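## Task

The cell is paused. Its log reads: 05:01:04 MOVER took the lid off E01 (N2) and placed it at LP3, done; 05:01:31 MOVER took the lid off F10 (N1) and placed it at LP4, done; 05:01:58 MOVER took the lid off E07 (N3) and placed it at LP1, done; 05:03:40 DISPENSER error, run aborted; 05:03:55 AUTO-RECOVER moved the lid from LP4 onto N2, done; 05:04:26 AUTO-RECOVER halted by the watchdog. Return every plate's own lid to that plate, seated all the way down, then press CONTINUE. Lids carry no labels, so ownership comes only from the log. Each plate has to finish in the nest it began in. If what you see disagrees with the log, press CALL instead, and every plate and lid must then finish where it began. Pressing RETRY, CONTINUE or SKIP while the gripper holds labware, or while any plate at a nest is not seated in it or any lid there is not seated on a plate, fails the task. Anything that stays in place only because the robot holds it is not counted. At the end release everything and move the gripper away; resting on the panel housing, the CALL key or the key this job requires still counts as away.

## Robot and tools

Robot: one six-joint arm (yam_st) with a single two-finger parallel gripper. There is only one arm, so every pose row describes that one gripper.

Frame: the scene frame has its origin on the table surface right under the arm base; +z is up, +x is forward, +y is to the left when looking along +x. Positions are metres, orientations are unit quaternions written w first (qw, qx, qy, qz). The gripper's fingers point along its own +z axis and close along its own y axis. The reported end_effector_position is the midpoint between the finger pads, roughly 1 cm short of the fingertips. The printed hand position can be somewhat off, more so far from the base.

Deck: nests are labelled N (N1, N2, N3), lid parks LP (LP1 to LP4); labels are in no fixed order, so read them on camera. The operator PANEL sits toward +y. Facing it, keys from left to right: RETRY (white), CONTINUE (green), SKIP (yellow), CALL (blue). The first three are go keys and end the job when pushed down; a key is pressed by pushing until it latches. After CALL the job ends once the robot stops. A wrong or premature go key is usually worse than none.

Tools:
- execute_actions(actions): a list of actions run one after another. Each action is a table of at most 15 rows; each row is held for one control step of 1/30 s, and if fewer than 15 rows are given the final row repeats to fill 15 steps (one action = 0.5 s). A row is 8 plain numbers: x, y, z, qw, qx, qy, qz, opening. x, y, z, and the quaternion are an absolute target pose for the gripper in the scene frame (metres; quaternion w first). opening runs from -1 (closed) to +1 (fully open, 0.094 m). An action is rejected if its target lies more than 0.6 m from where the gripper is at that action's start, measured along any of the gripper's axes; if the first action fails that test against the last reported state, or any action is malformed, nothing runs. Repeat your chosen quaternion in every row rather than copying a drifted reported one. An empty list only returns state and images.
- move(target, speed, blocking): drives the gripper in a straight line toward one absolute pose given as one 8-number row (same layout and frame as above). speed is the path's top speed in m/s, 0.002 to 0.5 (default 0.25); rotation is capped at twice that in rad/s. A path lasts 0.5 to 10 s and is cut off at 10 s. The opening is applied when the move begins. Obstacles do not slow it; faster contact hits harder, and aiming further past a contact presses harder. blocking=false returns after 0.5 s while the arm continues; then use wait or stop before sending more motion. Its result adds a move: line (done, off_target, moving, held, fault) with active limits: paced means the pose was clipped, held means a safety check blocked steps (the arm may then surge faster than speed).
- wait(seconds): 0 to 10 s, holding the last command; returns early if a running move finishes.
- stop(): brakes a running move; needs braking room; fingers keep moving.
- zoom_image(camera, region): closer look at one camera's latest picture; cameras cam_head_left, cam_head_right, cam_high, cam_low, cam_wrist; region [x0, y0, x1, y1] in pixels, top-left origin, at most 504 by 504.
- read_manual(section): licence text only.
- finished_scene(scene): ends scene 1 or 2 for good and reports success.

Motion behaviour: each control step the commanded pose is clipped to within 70 mm and 16 degrees of the measured pose, and position wins over orientation if both cannot be met. After an action the arm only continues to the last clipped pose, so far targets need further actions. Joint friction can leave the gripper up to about 31 mm short, and tiny commands may not move it. The elbow cannot fully straighten.

Results: state gives end_effector_position and end_effector_quat_wxyz; Hand target is the pose currently being driven to; Joint positions and velocities list waist, shoulder, elbow, wrist pitch, wrist yaw, wrist roll (rad, rad/s) then finger-pad gap (m, m/s). Joint ranges: waist -2.618 to 3.054, shoulder 0 to 3.142, elbow 0 to 3.142, wrist pitch -1.571 to 1.571, wrist yaw -1.571 to 1.571, wrist roll -2.094 to 2.094. grip_measured is the finger opening on the command scale (may be off by about 1 mm throughout a scene); to hold something command roughly 0.03 below it. Step readings list positions at some steps; HELD marks a step partly held back. A pose unreachable line means the clearance check (which includes the mount) altered or blocked the command. FAULT and OVER-TEMPERATURE FAULT lines report stops; MOTOR HOT warns at 75 C, the arm halts at 90 C and drops its load at 100 C, so do not hold loads longer than needed.

Avoid: knocking or placing anything off the table, dropping or slamming labware, hard hits and strong pushes, and pressing any go key while gripping or while labware at a nest is not seated.

Each tool is called after "Request:" as name([rows], argument=value, ...), one row to a line, values as JSON.

## Session

Request:
execute_actions(actions=[])

Scene clock: 0.00 s.
end_effector_position=(+0.5758, -0.0612, +0.1950) grip_measured=+1.000 end_effector_quat_wxyz=(+0.296, -0.496, +0.814, +0.068)
Joint positions: [-0.234  2.628  1.823  0.125 -1.263 -0.629  0.094]
Joint velocities: [-0.012  0.017 -0.022 -0.037  0.007 -0.022  0.   ]
Hand target: +0.576, -0.061, +0.195; +0.296, -0.496, +0.814, +0.068

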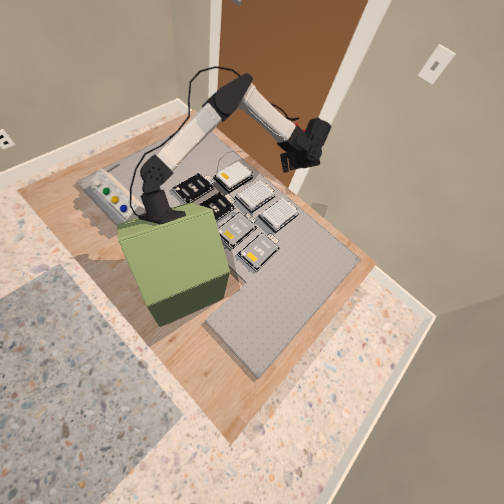

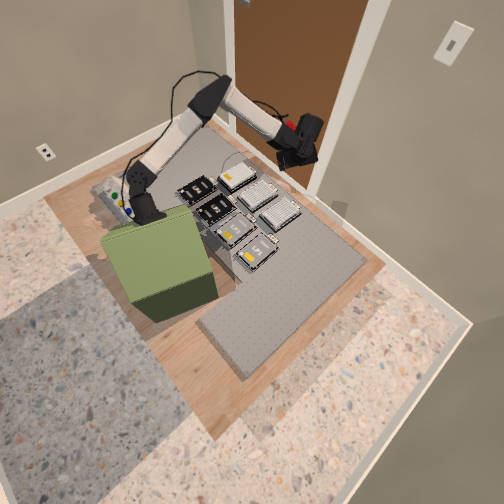

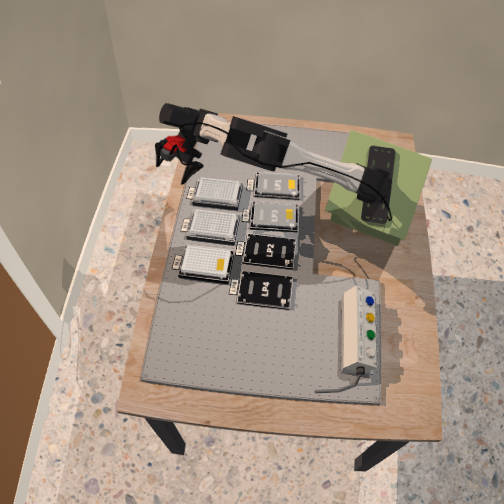

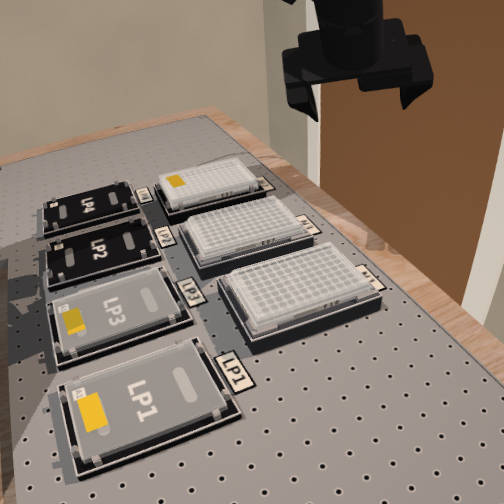

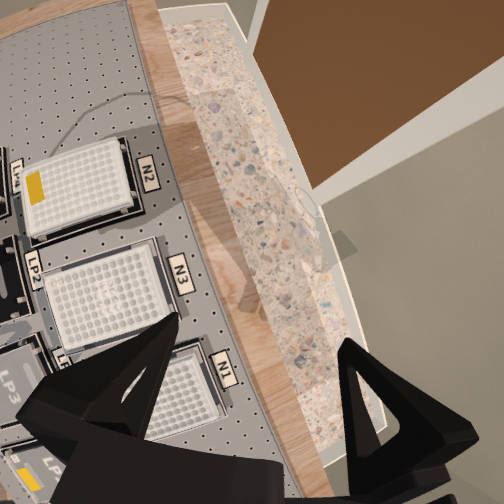

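Request:
zoom_image(camera="cam_low", region=[130, 130, 400, 360])

Request:
zoom_image(camera="cam_high", region=[150, 150, 320, 320])

Request:
zoom_image(camera="cam_low", region=[0, 160, 260, 490])

Region (130, 130, 400, 360) of cam_low's 504x504 image, scaled by 1.867, with more detail than that image has; it fills the top 429 rows of this view, and the rest is white.

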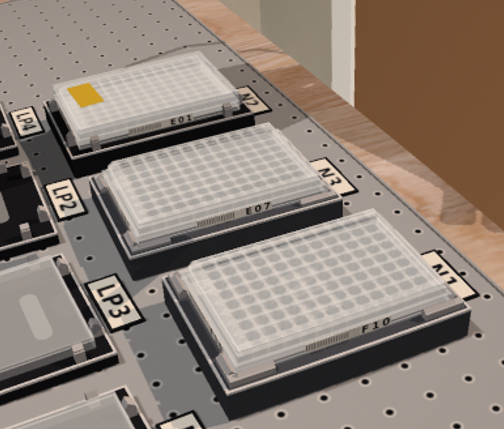

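Region (150, 150, 320, 320) of cam_high's 504x504 image, scaled by 2.965, with more detail than that image has.

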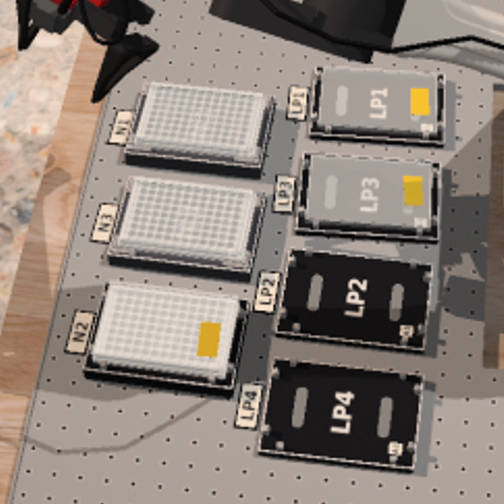

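Region (0, 160, 260, 490) of cam_low's 504x504 image, scaled by 1.527, with more detail than that image has; it fills the left 397 columns of this view, and the rest is white.

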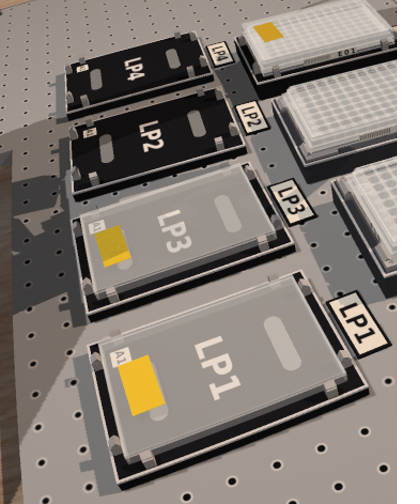

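Request:
move(target=[0.40,-0.05,0.28,0,0,1,0,1], speed=0.3)

Scene clock: 6.67 s.
end_effector_position=(+0.3987, -0.0495, +0.2725) grip_measured=+1.000 end_effector_quat_wxyz=(-0.005, -0.007, +1.000, +0.007)
Joint positions: [-0.368  2.219  1.64  -1.191 -0.802 -0.589  0.094]
Joint velocities: [ 0.007 -0.002  0.007  0.007 -0.051  0.051  0.   ]
Hand target: +0.399, -0.048, +0.280; -0.002, -0.002, +1.000, +0.001
Off the commanded pose: 0.008 m, 1 deg.
move: done
camera_calibration (this result's frames):
cam_wrist: T_world_to_cam=[[0.192149, -0.980012, -0.0515306, -0.104604], [-0.876411, -0.194989, 0.440321, 0.27005], [-0.441568, -0.0394455, -0.89636, 0.540895], [0, 0, 0, 1]] pos_world=[0.495616, -0.0285205, 0.360538]

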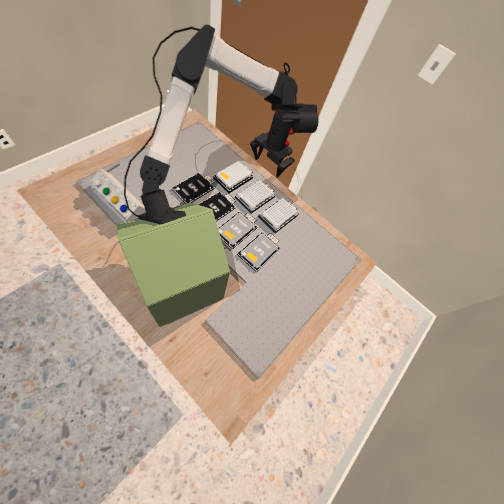

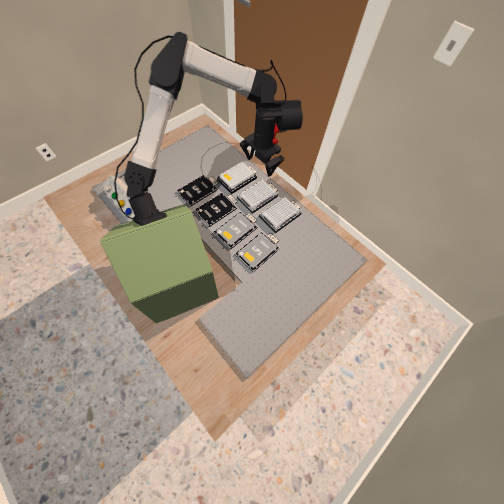

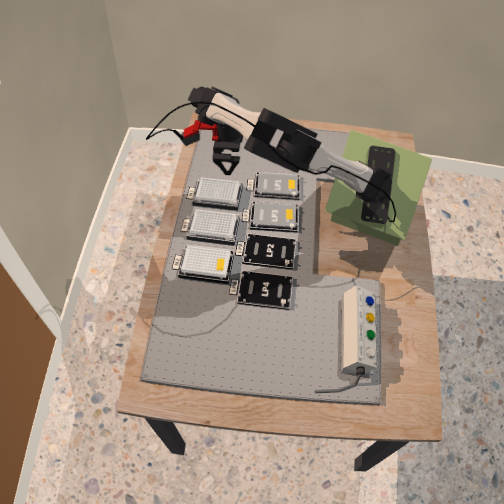

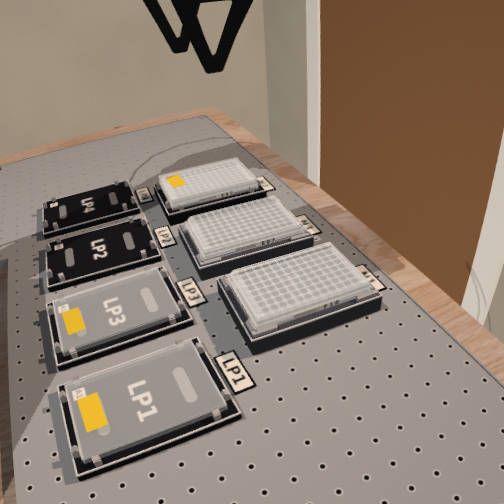

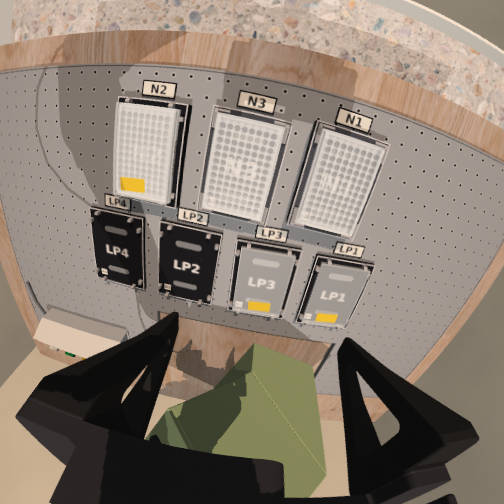

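Request:
zoom_image(camera="cam_wrist", region=[80, 70, 400, 340])

Region (80, 70, 400, 340) of cam_wrist's 504x504 image, scaled by 1.575, with more detail than that image has; it fills the top 425 rows of this view, and the rest is white.

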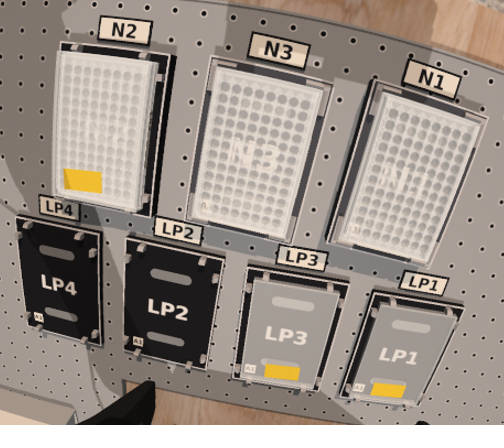

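Request:
zoom_image(camera="cam_wrist", region=[90, 80, 250, 240])

Request:
zoom_image(camera="cam_wrist", region=[270, 100, 410, 250])

Request:
zoom_image(camera="cam_wrist", region=[220, 220, 390, 340])

Region (90, 80, 250, 240) of cam_wrist's 504x504 image, scaled by 3.150, with more detail than that image has.

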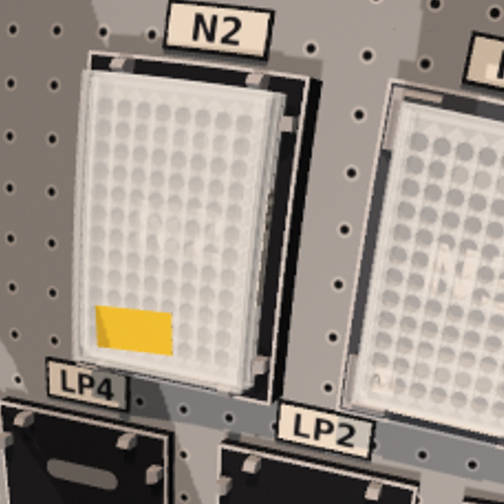

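Region (270, 100, 410, 250) of cam_wrist's 504x504 image, scaled by 3.360, with more detail than that image has; it fills the left 470 columns of this view, and the rest is white.

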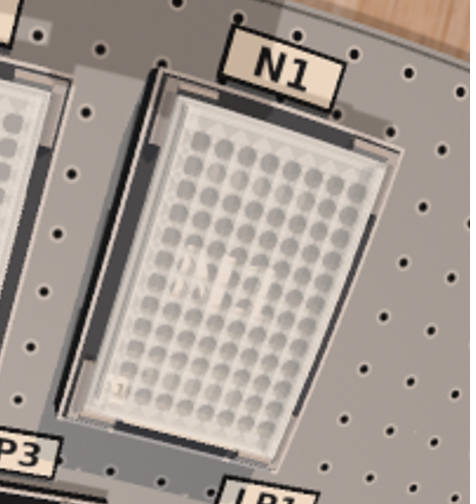

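Region (220, 220, 390, 340) of cam_wrist's 504x504 image, scaled by 2.965, with more detail than that image has; it fills the top 356 rows of this view, and the rest is white.

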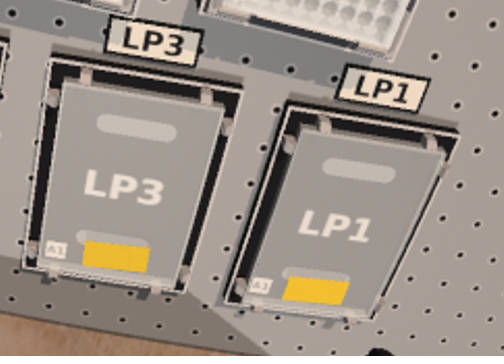

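Request:
move(target=[0.45,0.10,0.15,0,0,1,0,1], speed=0.25)

Scene clock: 14.63 s.
end_effector_position=(+0.4503, +0.0974, +0.1454) grip_measured=+1.000 end_effector_quat_wxyz=(-0.007, +0.002, +1.000, +0.002)
Joint positions: [ 0.121  2.124  1.59  -0.737 -0.765  0.124  0.094]
Joint velocities: [-0.002 -0.007 -0.012 -0.037  0.022  0.051  0.   ]
Hand target: +0.451, +0.100, +0.150; +0.001, +0.000, +1.000, -0.001
Off the commanded pose: 0.005 m, 1 deg.
move: done
camera_calibration (this result's frames):
cam_wrist: T_world_to_cam=[[0.174535, -0.983721, -0.0427813, 0.0299052], [-0.877497, -0.175105, 0.446472, 0.397569], [-0.446695, -0.0403846, -0.893775, 0.457573], [0, 0, 0, 1]] pos_world=[0.548041, 0.117514, 0.232743]

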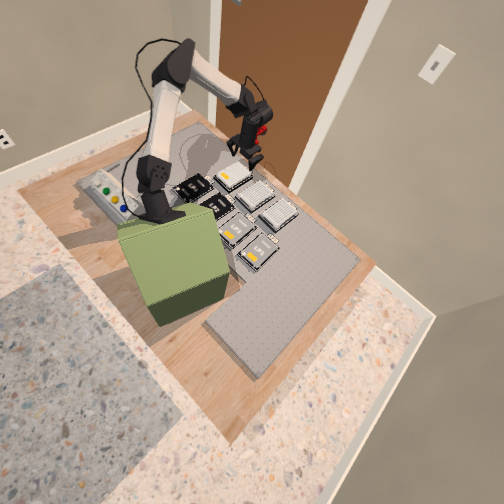

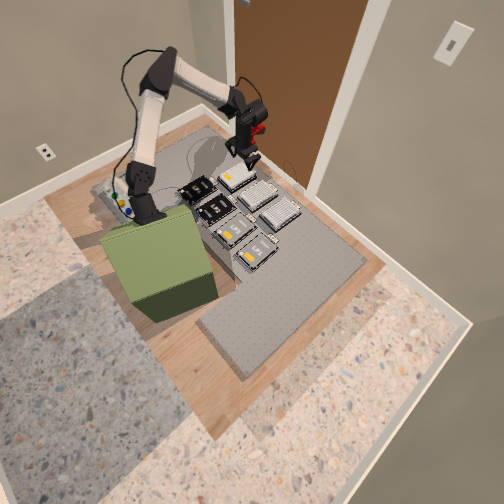

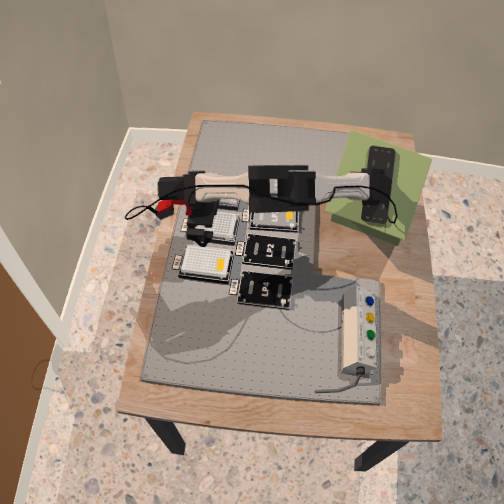

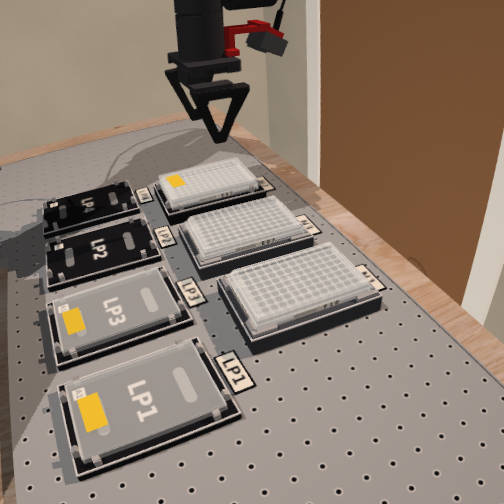

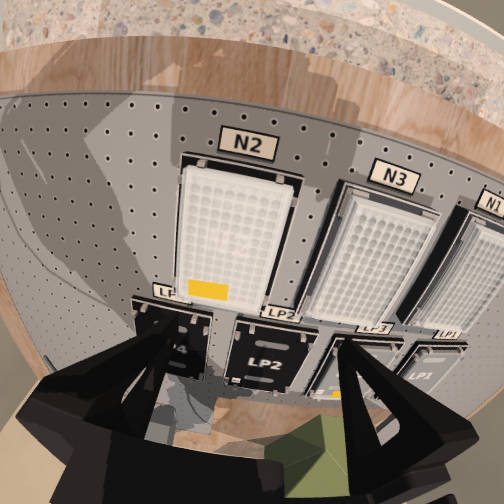

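Request:
zoom_image(camera="cam_high", region=[150, 180, 270, 300])

Request:
zoom_image(camera="cam_low", region=[130, 60, 310, 240])

Region (150, 180, 270, 300) of cam_high's 504x504 image, scaled by 4.200, with more detail than that image has.

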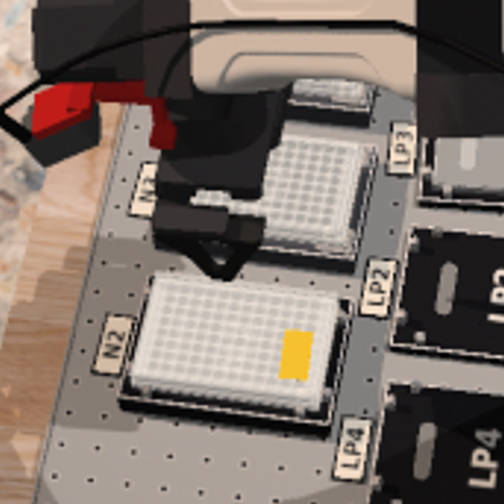

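Region (130, 60, 310, 240) of cam_low's 504x504 image, scaled by 2.800, with more detail than that image has.

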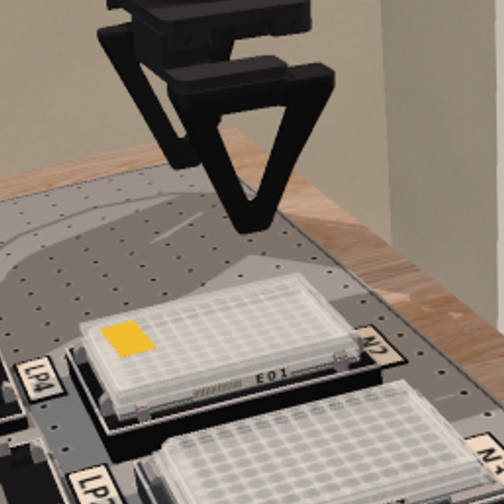

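Request:
move(target=[0.449,0.130,0.095,0,0,1,0,1], speed=0.1)

Scene clock: 18.77 s.
end_effector_position=(+0.4626, +0.1417, +0.1088) grip_measured=+1.000 end_effector_quat_wxyz=(+0.017, -0.015, +1.000, +0.007)
Joint positions: [ 0.249  2.124  1.59  -0.562 -0.716  0.295  0.094]
Joint velocities: [-0.007  0.007 -0.007 -0.022  0.081  0.051  0.   ]
Hand target: +0.449, +0.130, +0.095; +0.000, -0.000, +1.000, -0.000
Off the commanded pose: 0.023 m, 3 deg.
move: off_target
camera_calibration (this result's frames):
cam_wrist: T_world_to_cam=[[0.210264, -0.976689, -0.0432132, 0.0523107], [-0.891421, -0.209682, 0.401748, 0.448614], [-0.401444, -0.0459519, -0.91473, 0.414236], [0, 0, 0, 1]] pos_world=[0.555198, 0.164193, 0.200944]

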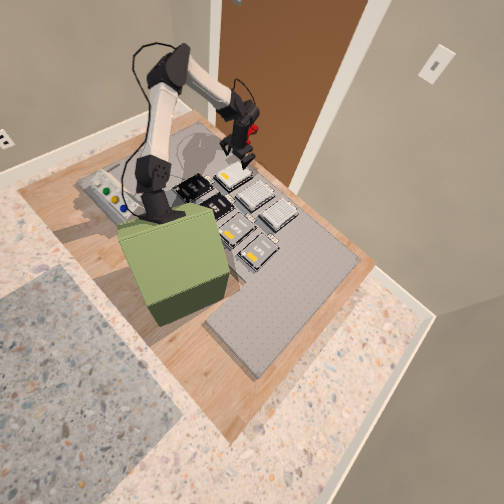

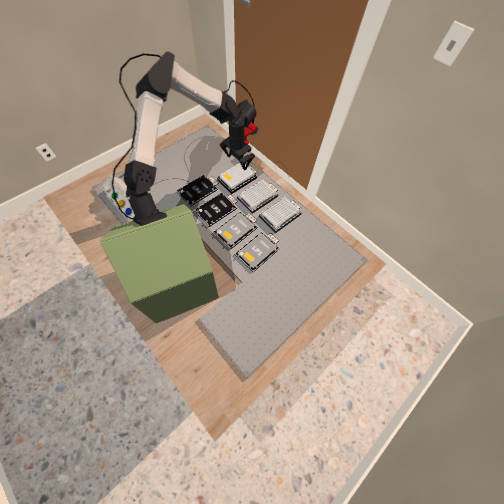

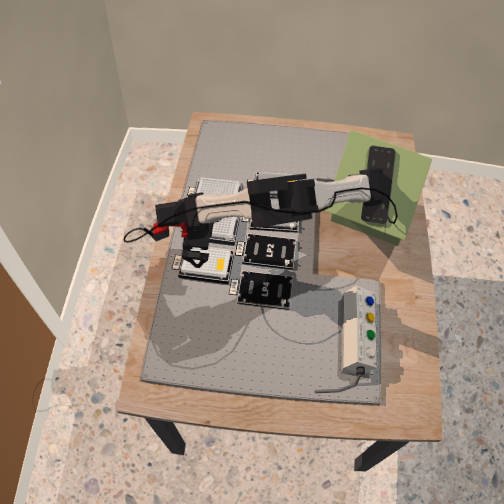

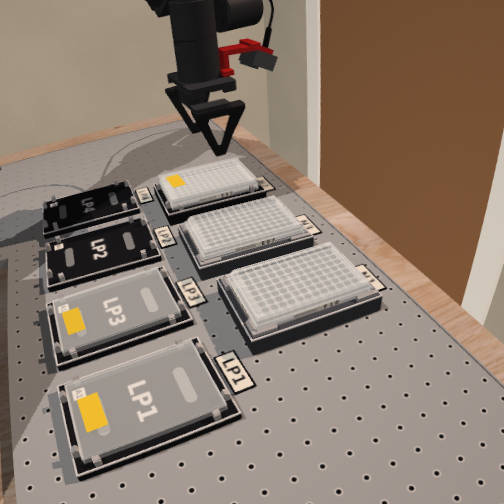

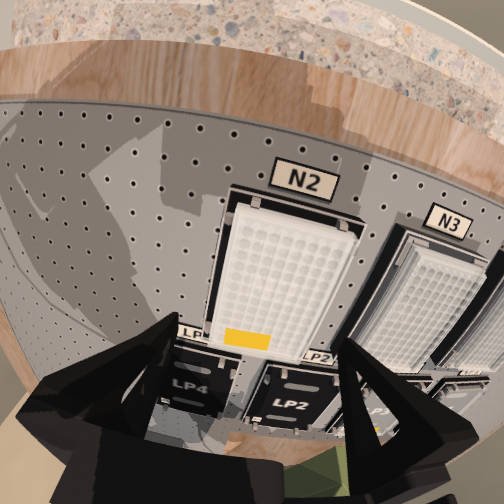

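Request:
execute_actions([
  [[0.437,0.120,0.082,0,0,1,0,1]],
  [[0.437,0.120,0.082,0,0,1,0,1]],
])

Scene clock: 20.27 s.
end_effector_position=(+0.4468, +0.1213, +0.0924) grip_measured=+1.000 end_effector_quat_wxyz=(+0.011, -0.003, +1.000, +0.003)
Joint positions: [ 0.249  2.134  1.492 -0.472 -0.71   0.308  0.094]
Joint velocities: [ 0.002 -0.002 -0.007  0.007  0.007 -0.095  0.   ]
Hand target: +0.437, +0.120, +0.082; -0.000, -0.000, +1.000, -0.000
Off the commanded pose: 0.014 m, 1 deg.
Step readings (end_effector_position; steps 1 to 15: 1st action; 16 to 30: 2nd action):
0: (+0.4630, +0.1416, +0.1088)
1: (+0.4622, +0.1398, +0.1070)
2: (+0.4597, +0.1370, +0.1048)
4: (+0.4501, +0.1287, +0.0989)
8: (+0.4414, +0.1196, +0.0924)
15: (+0.4457, +0.1209, +0.0924)
16: (+0.4460, +0.1210, +0.0924)
17: (+0.4461, +0.1211, +0.0924)
19: (+0.4464, +0.1211, +0.0924)
23: (+0.4467, +0.1212, +0.0924)
30: end_effector_position above
camera_calibration (this result's frames):
cam_wrist: T_world_to_cam=[[0.18599, -0.981852, -0.0370854, 0.045869], [-0.89178, -0.184532, 0.413129, 0.432909], [-0.412475, -0.0437657, -0.909917, 0.396266], [0, 0, 0, 1]] pos_world=[0.540979, 0.142265, 0.183423]

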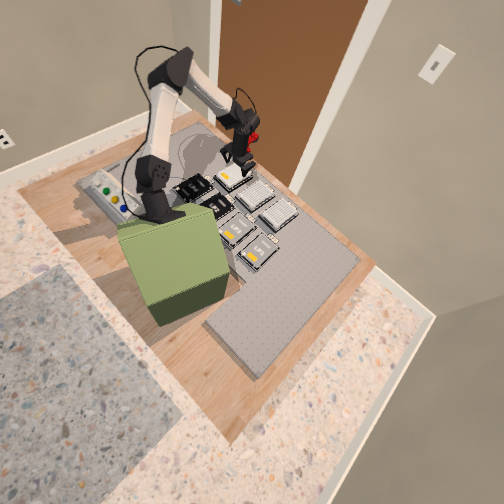

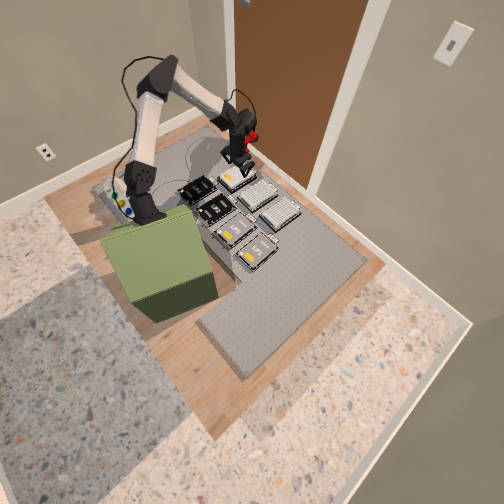

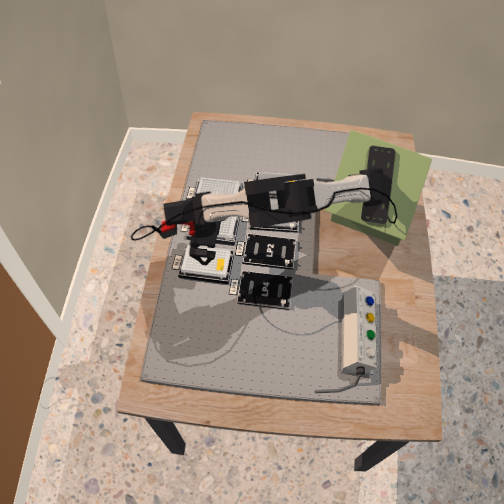

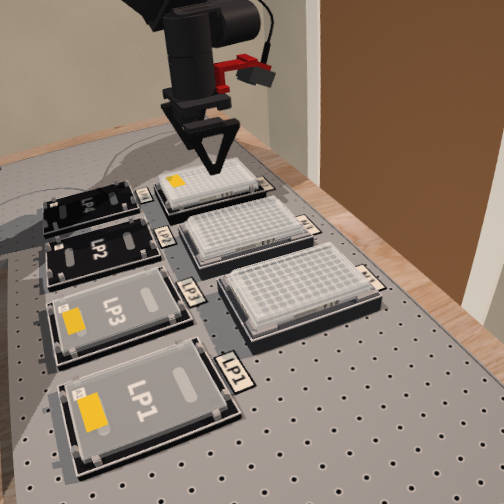

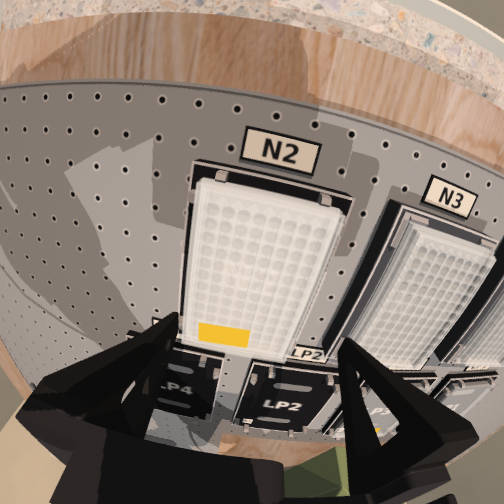

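Request:
zoom_image(camera="cam_wrist", region=[160, 140, 380, 380])

Region (160, 140, 380, 380) of cam_wrist's 504x504 image, scaled by 2.100, with more detail than that image has; it fills the left 462 columns of this view, and the rest is white.

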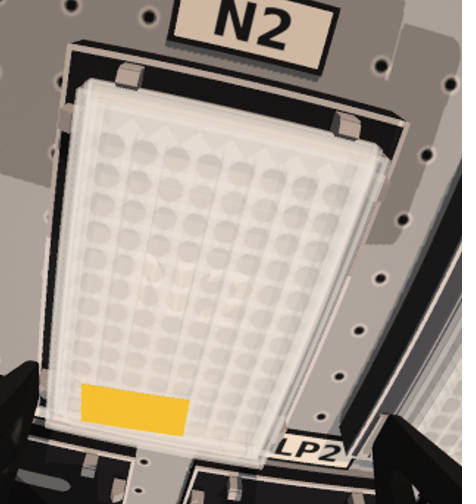

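Request:
execute_actions([
  [[0.441,0.133,0.062,0,0,1,0,1]],
  [[0.441,0.133,0.062,0,0,1,0,1]],
])

Scene clock: 22.53 s.
end_effector_position=(+0.4353, +0.1342, +0.0655) grip_measured=+1.000 end_effector_quat_wxyz=(-0.005, +0.001, +1.000, +0.002)
Joint positions: [ 0.316  2.163  1.492 -0.435 -0.69   0.366  0.094]
Joint velocities: [ 0.007 -0.007 -0.012 -0.022 -0.022  0.007  0.   ]
Hand target: +0.441, +0.133, +0.062; +0.000, -0.000, +1.000, +0.000
Off the commanded pose: 0.007 m, 1 deg.
Step readings (end_effector_position; steps 1 to 15: 1st action; 16 to 30: 2nd action):
0: (+0.4469, +0.1213, +0.0924)
1: (+0.4466, +0.1220, +0.0907)
2: (+0.4466, +0.1235, +0.0879)
4: (+0.4424, +0.1290, +0.0791)
8: (+0.4343, +0.1350, +0.0665)
15: (+0.4349, +0.1342, +0.0655)
16: (+0.4349, +0.1342, +0.0655)
17: (+0.4350, +0.1343, +0.0655)
19: (+0.4351, +0.1342, +0.0655)
23: (+0.4352, +0.1342, +0.0655)
30: end_effector_position above
camera_calibration (this result's frames):
cam_wrist: T_world_to_cam=[[0.176952, -0.983368, -0.0409367, 0.0641255], [-0.878805, -0.176591, 0.443302, 0.427451], [-0.443158, -0.0424679, -0.895437, 0.379813], [0, 0, 0, 1]] pos_world=[0.532616, 0.154673, 0.153233]

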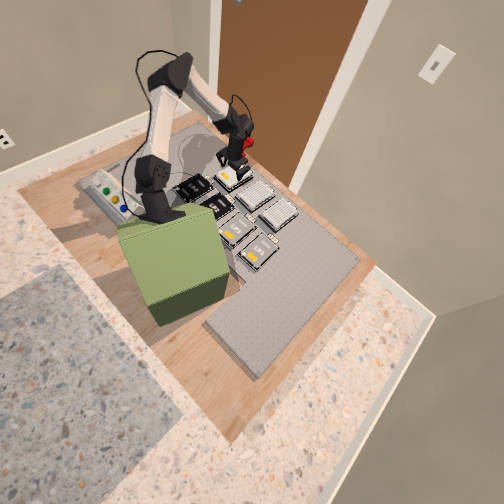

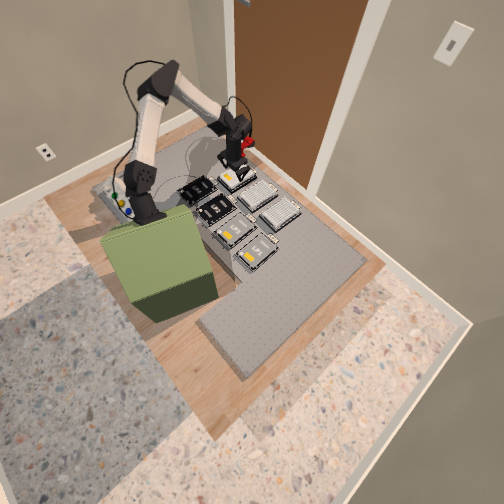

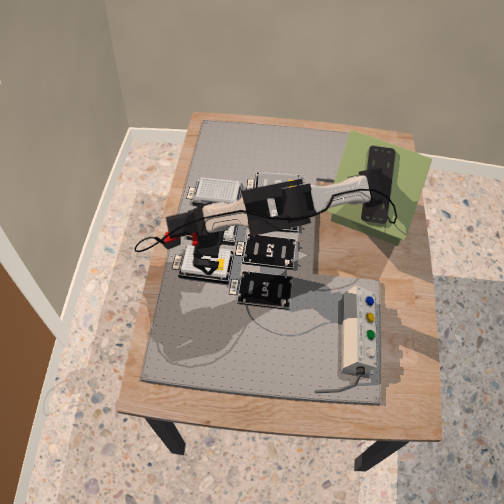

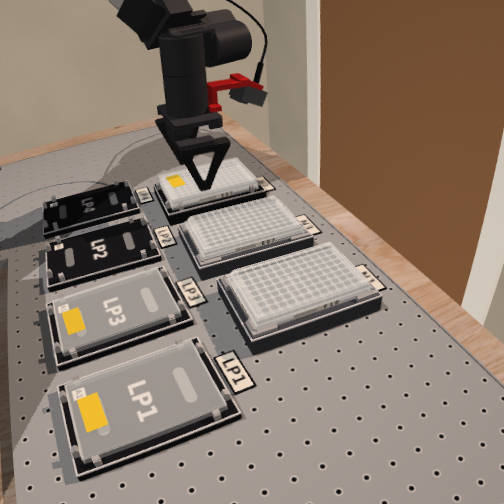

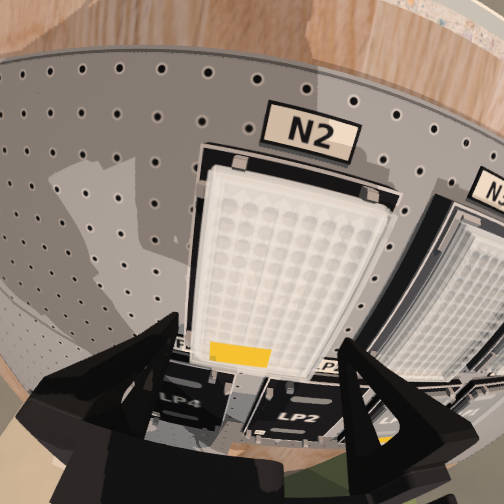

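Request:
zoom_image(camera="cam_low", region=[140, 120, 290, 240])

Request:
zoom_image(camera="cam_wrist", region=[150, 280, 380, 400])

Region (140, 120, 290, 240) of cam_low's 504x504 image, scaled by 3.360, with more detail than that image has; it fills the top 403 rows of this view, and the rest is white.

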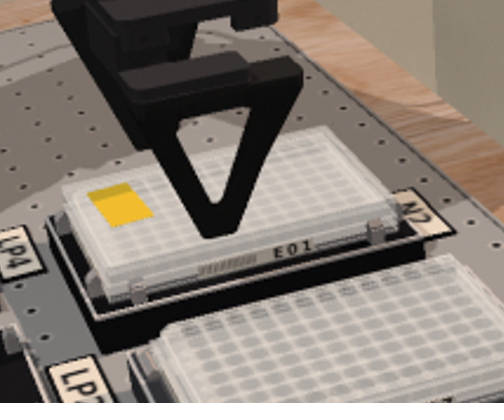

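Region (150, 280, 380, 400) of cam_wrist's 504x504 image, scaled by 2.191, with more detail than that image has; it fills the top 263 rows of this view, and the rest is white.

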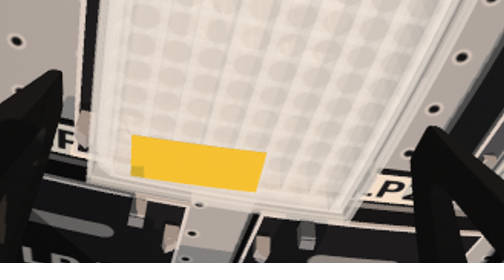

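Request:
execute_actions([
  [[0.457,0.132,0.064,0,0,1,0,1]],
  [[0.457,0.132,0.064,0,0,1,0,1]],
])

Scene clock: 24.73 s.
end_effector_position=(+0.4515, +0.1394, +0.0643) grip_measured=+1.000 end_effector_quat_wxyz=(-0.000, -0.005, +1.000, +0.003)
Joint positions: [ 0.316  2.202  1.579 -0.468 -0.689  0.363  0.094]
Joint velocities: [-0.012 -0.002  0.007  0.007 -0.022  0.007  0.   ]
Hand target: +0.457, +0.132, +0.064; +0.000, -0.000, +1.000, +0.000
Off the commanded pose: 0.009 m, 1 deg.
Step readings (end_effector_position; steps 1 to 15: 1st action; 16 to 30: 2nd action):
0: (+0.4353, +0.1342, +0.0655)
1: (+0.4363, +0.1343, +0.0653)
2: (+0.4408, +0.1354, +0.0645)
4: (+0.4490, +0.1376, +0.0633)
8: (+0.4535, +0.1401, +0.0642)
15: (+0.4520, +0.1396, +0.0643)
16: (+0.4520, +0.1396, +0.0643)
17: (+0.4518, +0.1395, +0.0643)
19: (+0.4517, +0.1395, +0.0643)
23: (+0.4516, +0.1394, +0.0643)
30: end_effector_position above
camera_calibration (this result's frames):
cam_wrist: T_world_to_cam=[[0.189132, -0.981027, -0.0426114, 0.0605909], [-0.88116, -0.18871, 0.433526, 0.446565], [-0.433342, -0.0444464, -0.900133, 0.382288], [0, 0, 0, 1]] pos_world=[0.547697, 0.160704, 0.153094]

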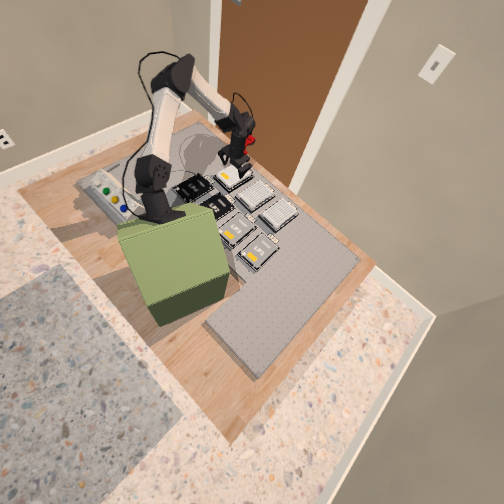

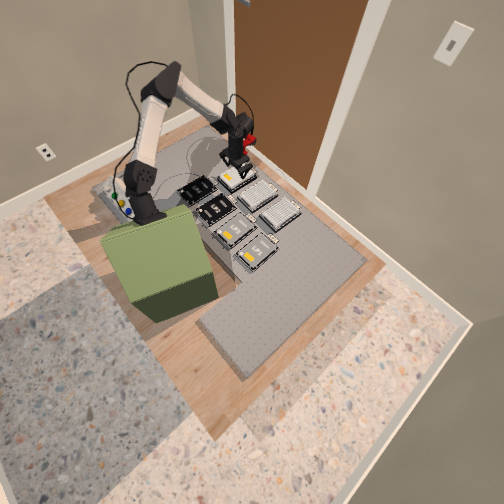

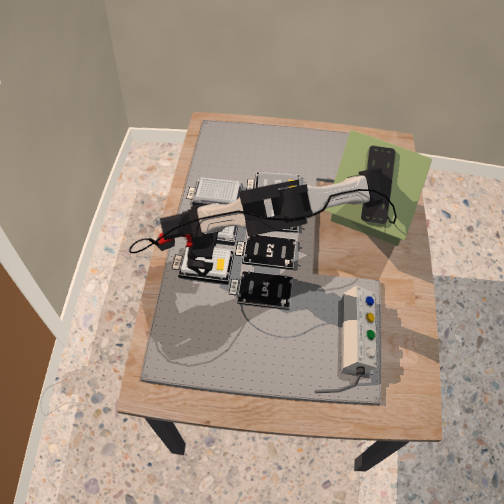

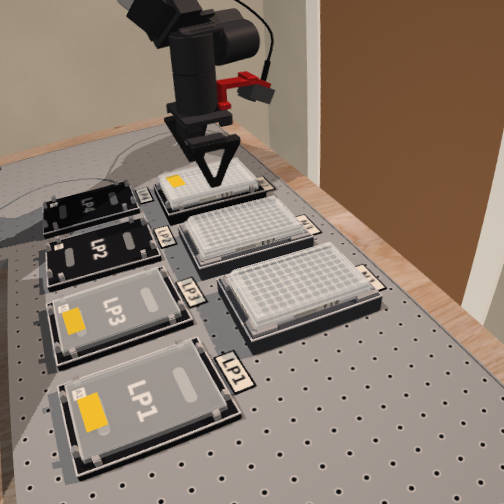

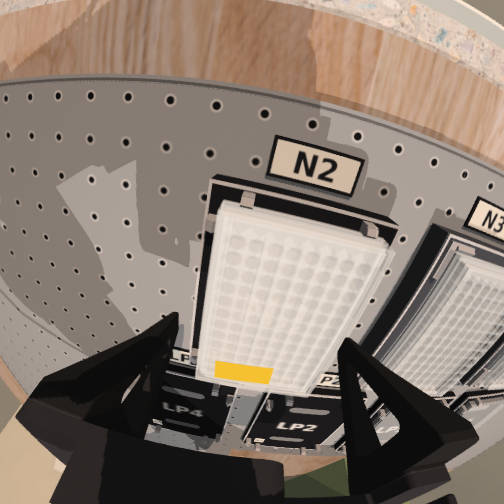

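Request:
execute_actions([
  [[0.456,0.122,0.066,0,0,1,0,1]],
  [[0.456,0.122,0.066,0,0,1,0,1]],
])

Scene clock: 26.97 s.
end_effector_position=(+0.4575, +0.1305, +0.0715) grip_measured=+1.000 end_effector_quat_wxyz=(+0.008, -0.007, +1.000, +0.001)
Joint positions: [ 0.29   2.202  1.579 -0.468 -0.691  0.342  0.094]
Joint velocities: [ 0.002  0.012 -0.017 -0.066 -0.037  0.066  0.   ]
Hand target: +0.456, +0.122, +0.066; +0.000, -0.000, +1.000, +0.000
Off the commanded pose: 0.010 m, 1 deg.
Step readings (end_effector_position; steps 1 to 15: 1st action; 16 to 30: 2nd action):
0: (+0.4515, +0.1394, +0.0643)
1: (+0.4519, +0.1389, +0.0648)
2: (+0.4525, +0.1380, +0.0656)
4: (+0.4546, +0.1350, +0.0679)
8: (+0.4574, +0.1306, +0.0714)
15: (+0.4575, +0.1305, +0.0715)
16: (+0.4575, +0.1305, +0.0715)
17: (+0.4575, +0.1305, +0.0715)
19: (+0.4575, +0.1305, +0.0715)
23: (+0.4575, +0.1305, +0.0715)
30: end_effector_position above
camera_calibration (this result's frames):
cam_wrist: T_world_to_cam=[[0.193487, -0.980467, -0.0353137, 0.0484382], [-0.887708, -0.190282, 0.419245, 0.451243], [-0.417776, -0.0497702, -0.907186, 0.385072], [0, 0, 0, 1]] pos_world=[0.552073, 0.15252, 0.161861]

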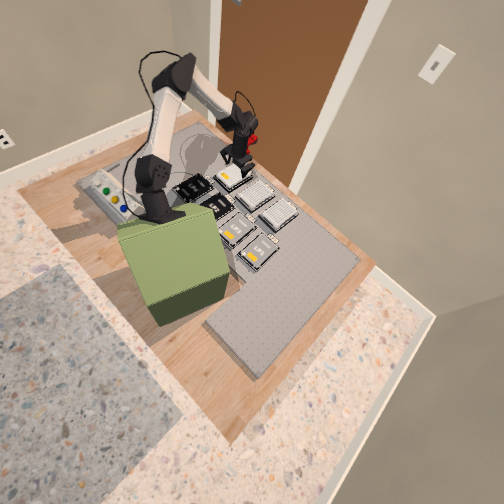

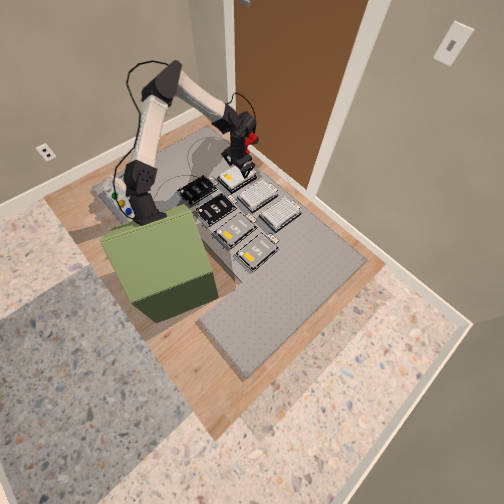

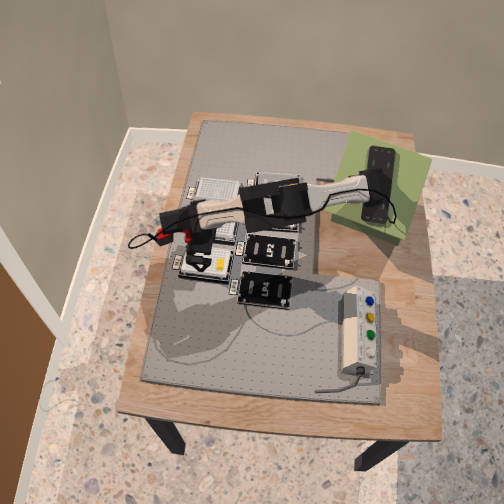

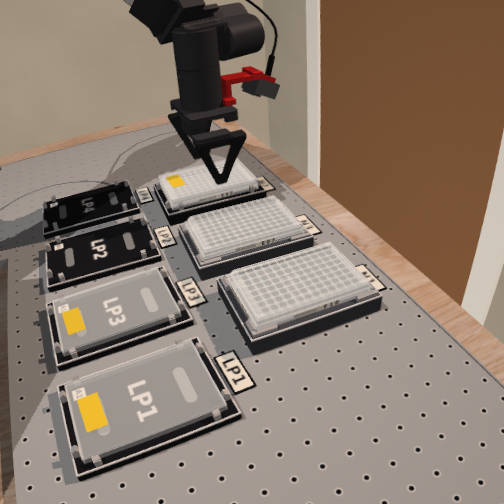

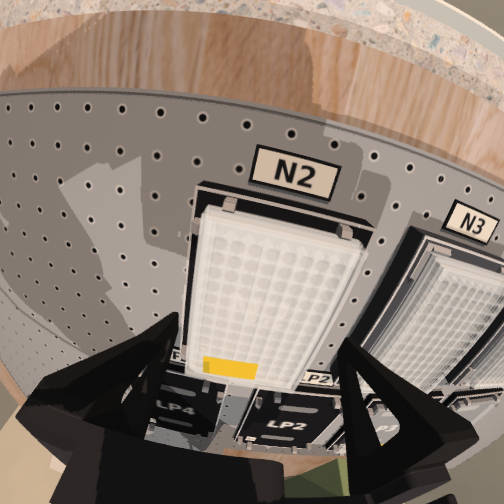

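Request:
execute_actions([
  [[0.455,0.128,0.064,0,0,1,0,1],[0.455,0.129,0.062,0,0,1,0,1],[0.455,0.130,0.060,0,0,1,0,1]],
  [[0.455,0.130,0.060,0,0,1,0,1]],
])

Scene clock: 29.63 s.
end_effector_position=(+0.4575, +0.1305, +0.0715) grip_measured=+1.000 end_effector_quat_wxyz=(+0.008, -0.001, +1.000, +0.001)
Joint positions: [ 0.29   2.202  1.579 -0.468 -0.691  0.354  0.094]
Joint velocities: [-0.012  0.002 -0.002 -0.037 -0.007 -0.066  0.   ]
Hand target: +0.455, +0.130, +0.060; +0.000, -0.000, +1.000, -0.000
Off the commanded pose: 0.012 m, 1 deg.
Step readings (end_effector_position; steps 1 to 15: 1st action; 16 to 30: 2nd action):
0: (+0.4575, +0.1305, +0.0715)
1: (+0.4575, +0.1305, +0.0715)
2: (+0.4575, +0.1305, +0.0715)
4: (+0.4575, +0.1305, +0.0715)
8: (+0.4575, +0.1305, +0.0715)
15: (+0.4575, +0.1305, +0.0715)
16: (+0.4575, +0.1305, +0.0715)
17: (+0.4575, +0.1305, +0.0715)
19: (+0.4575, +0.1305, +0.0715)
23: (+0.4575, +0.1305, +0.0715)
30: end_effector_position above
camera_calibration (this result's frames):
cam_wrist: T_world_to_cam=[[0.18188, -0.982679, -0.0355133, 0.0540516], [-0.889884, -0.179855, 0.419235, 0.450878], [-0.418361, -0.0446476, -0.907183, 0.384671], [0, 0, 0, 1]] pos_world=[0.55233, 0.151383, 0.161863]

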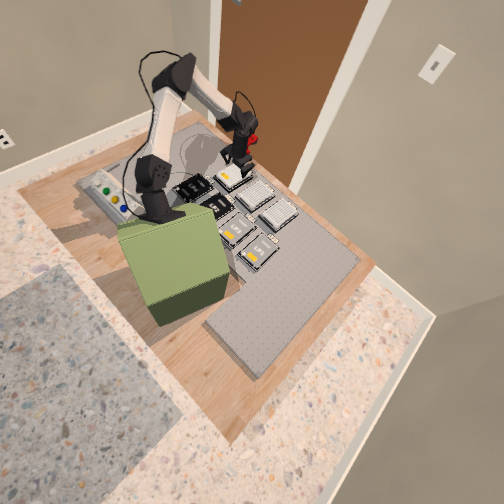

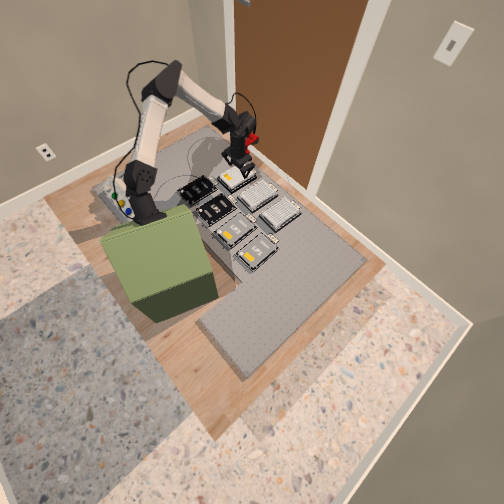

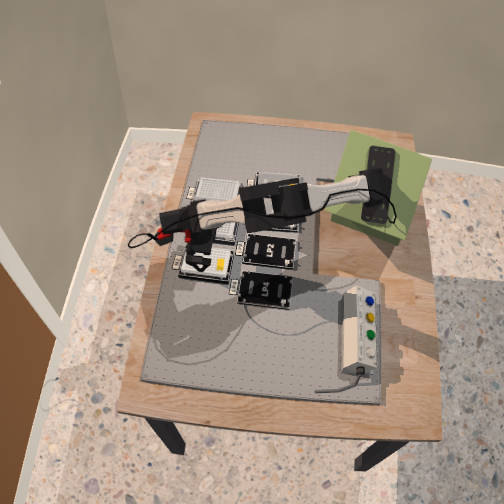

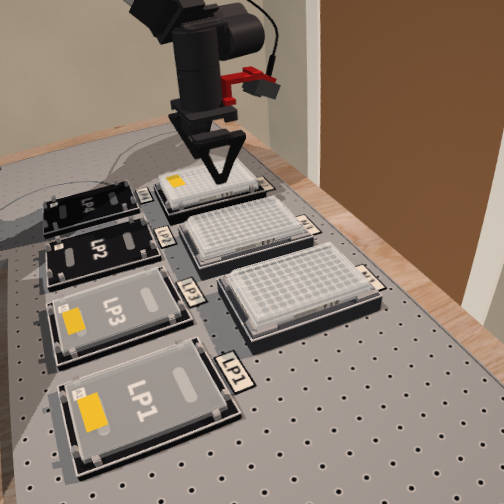

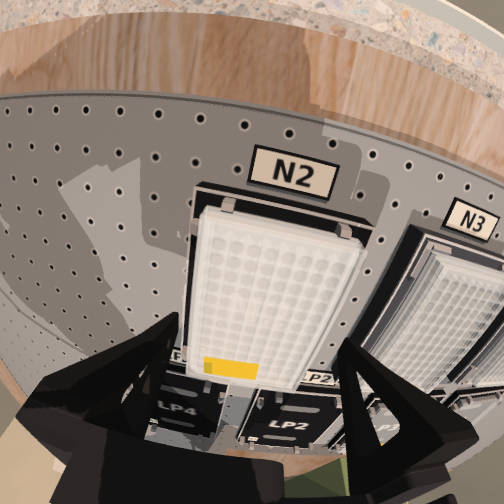

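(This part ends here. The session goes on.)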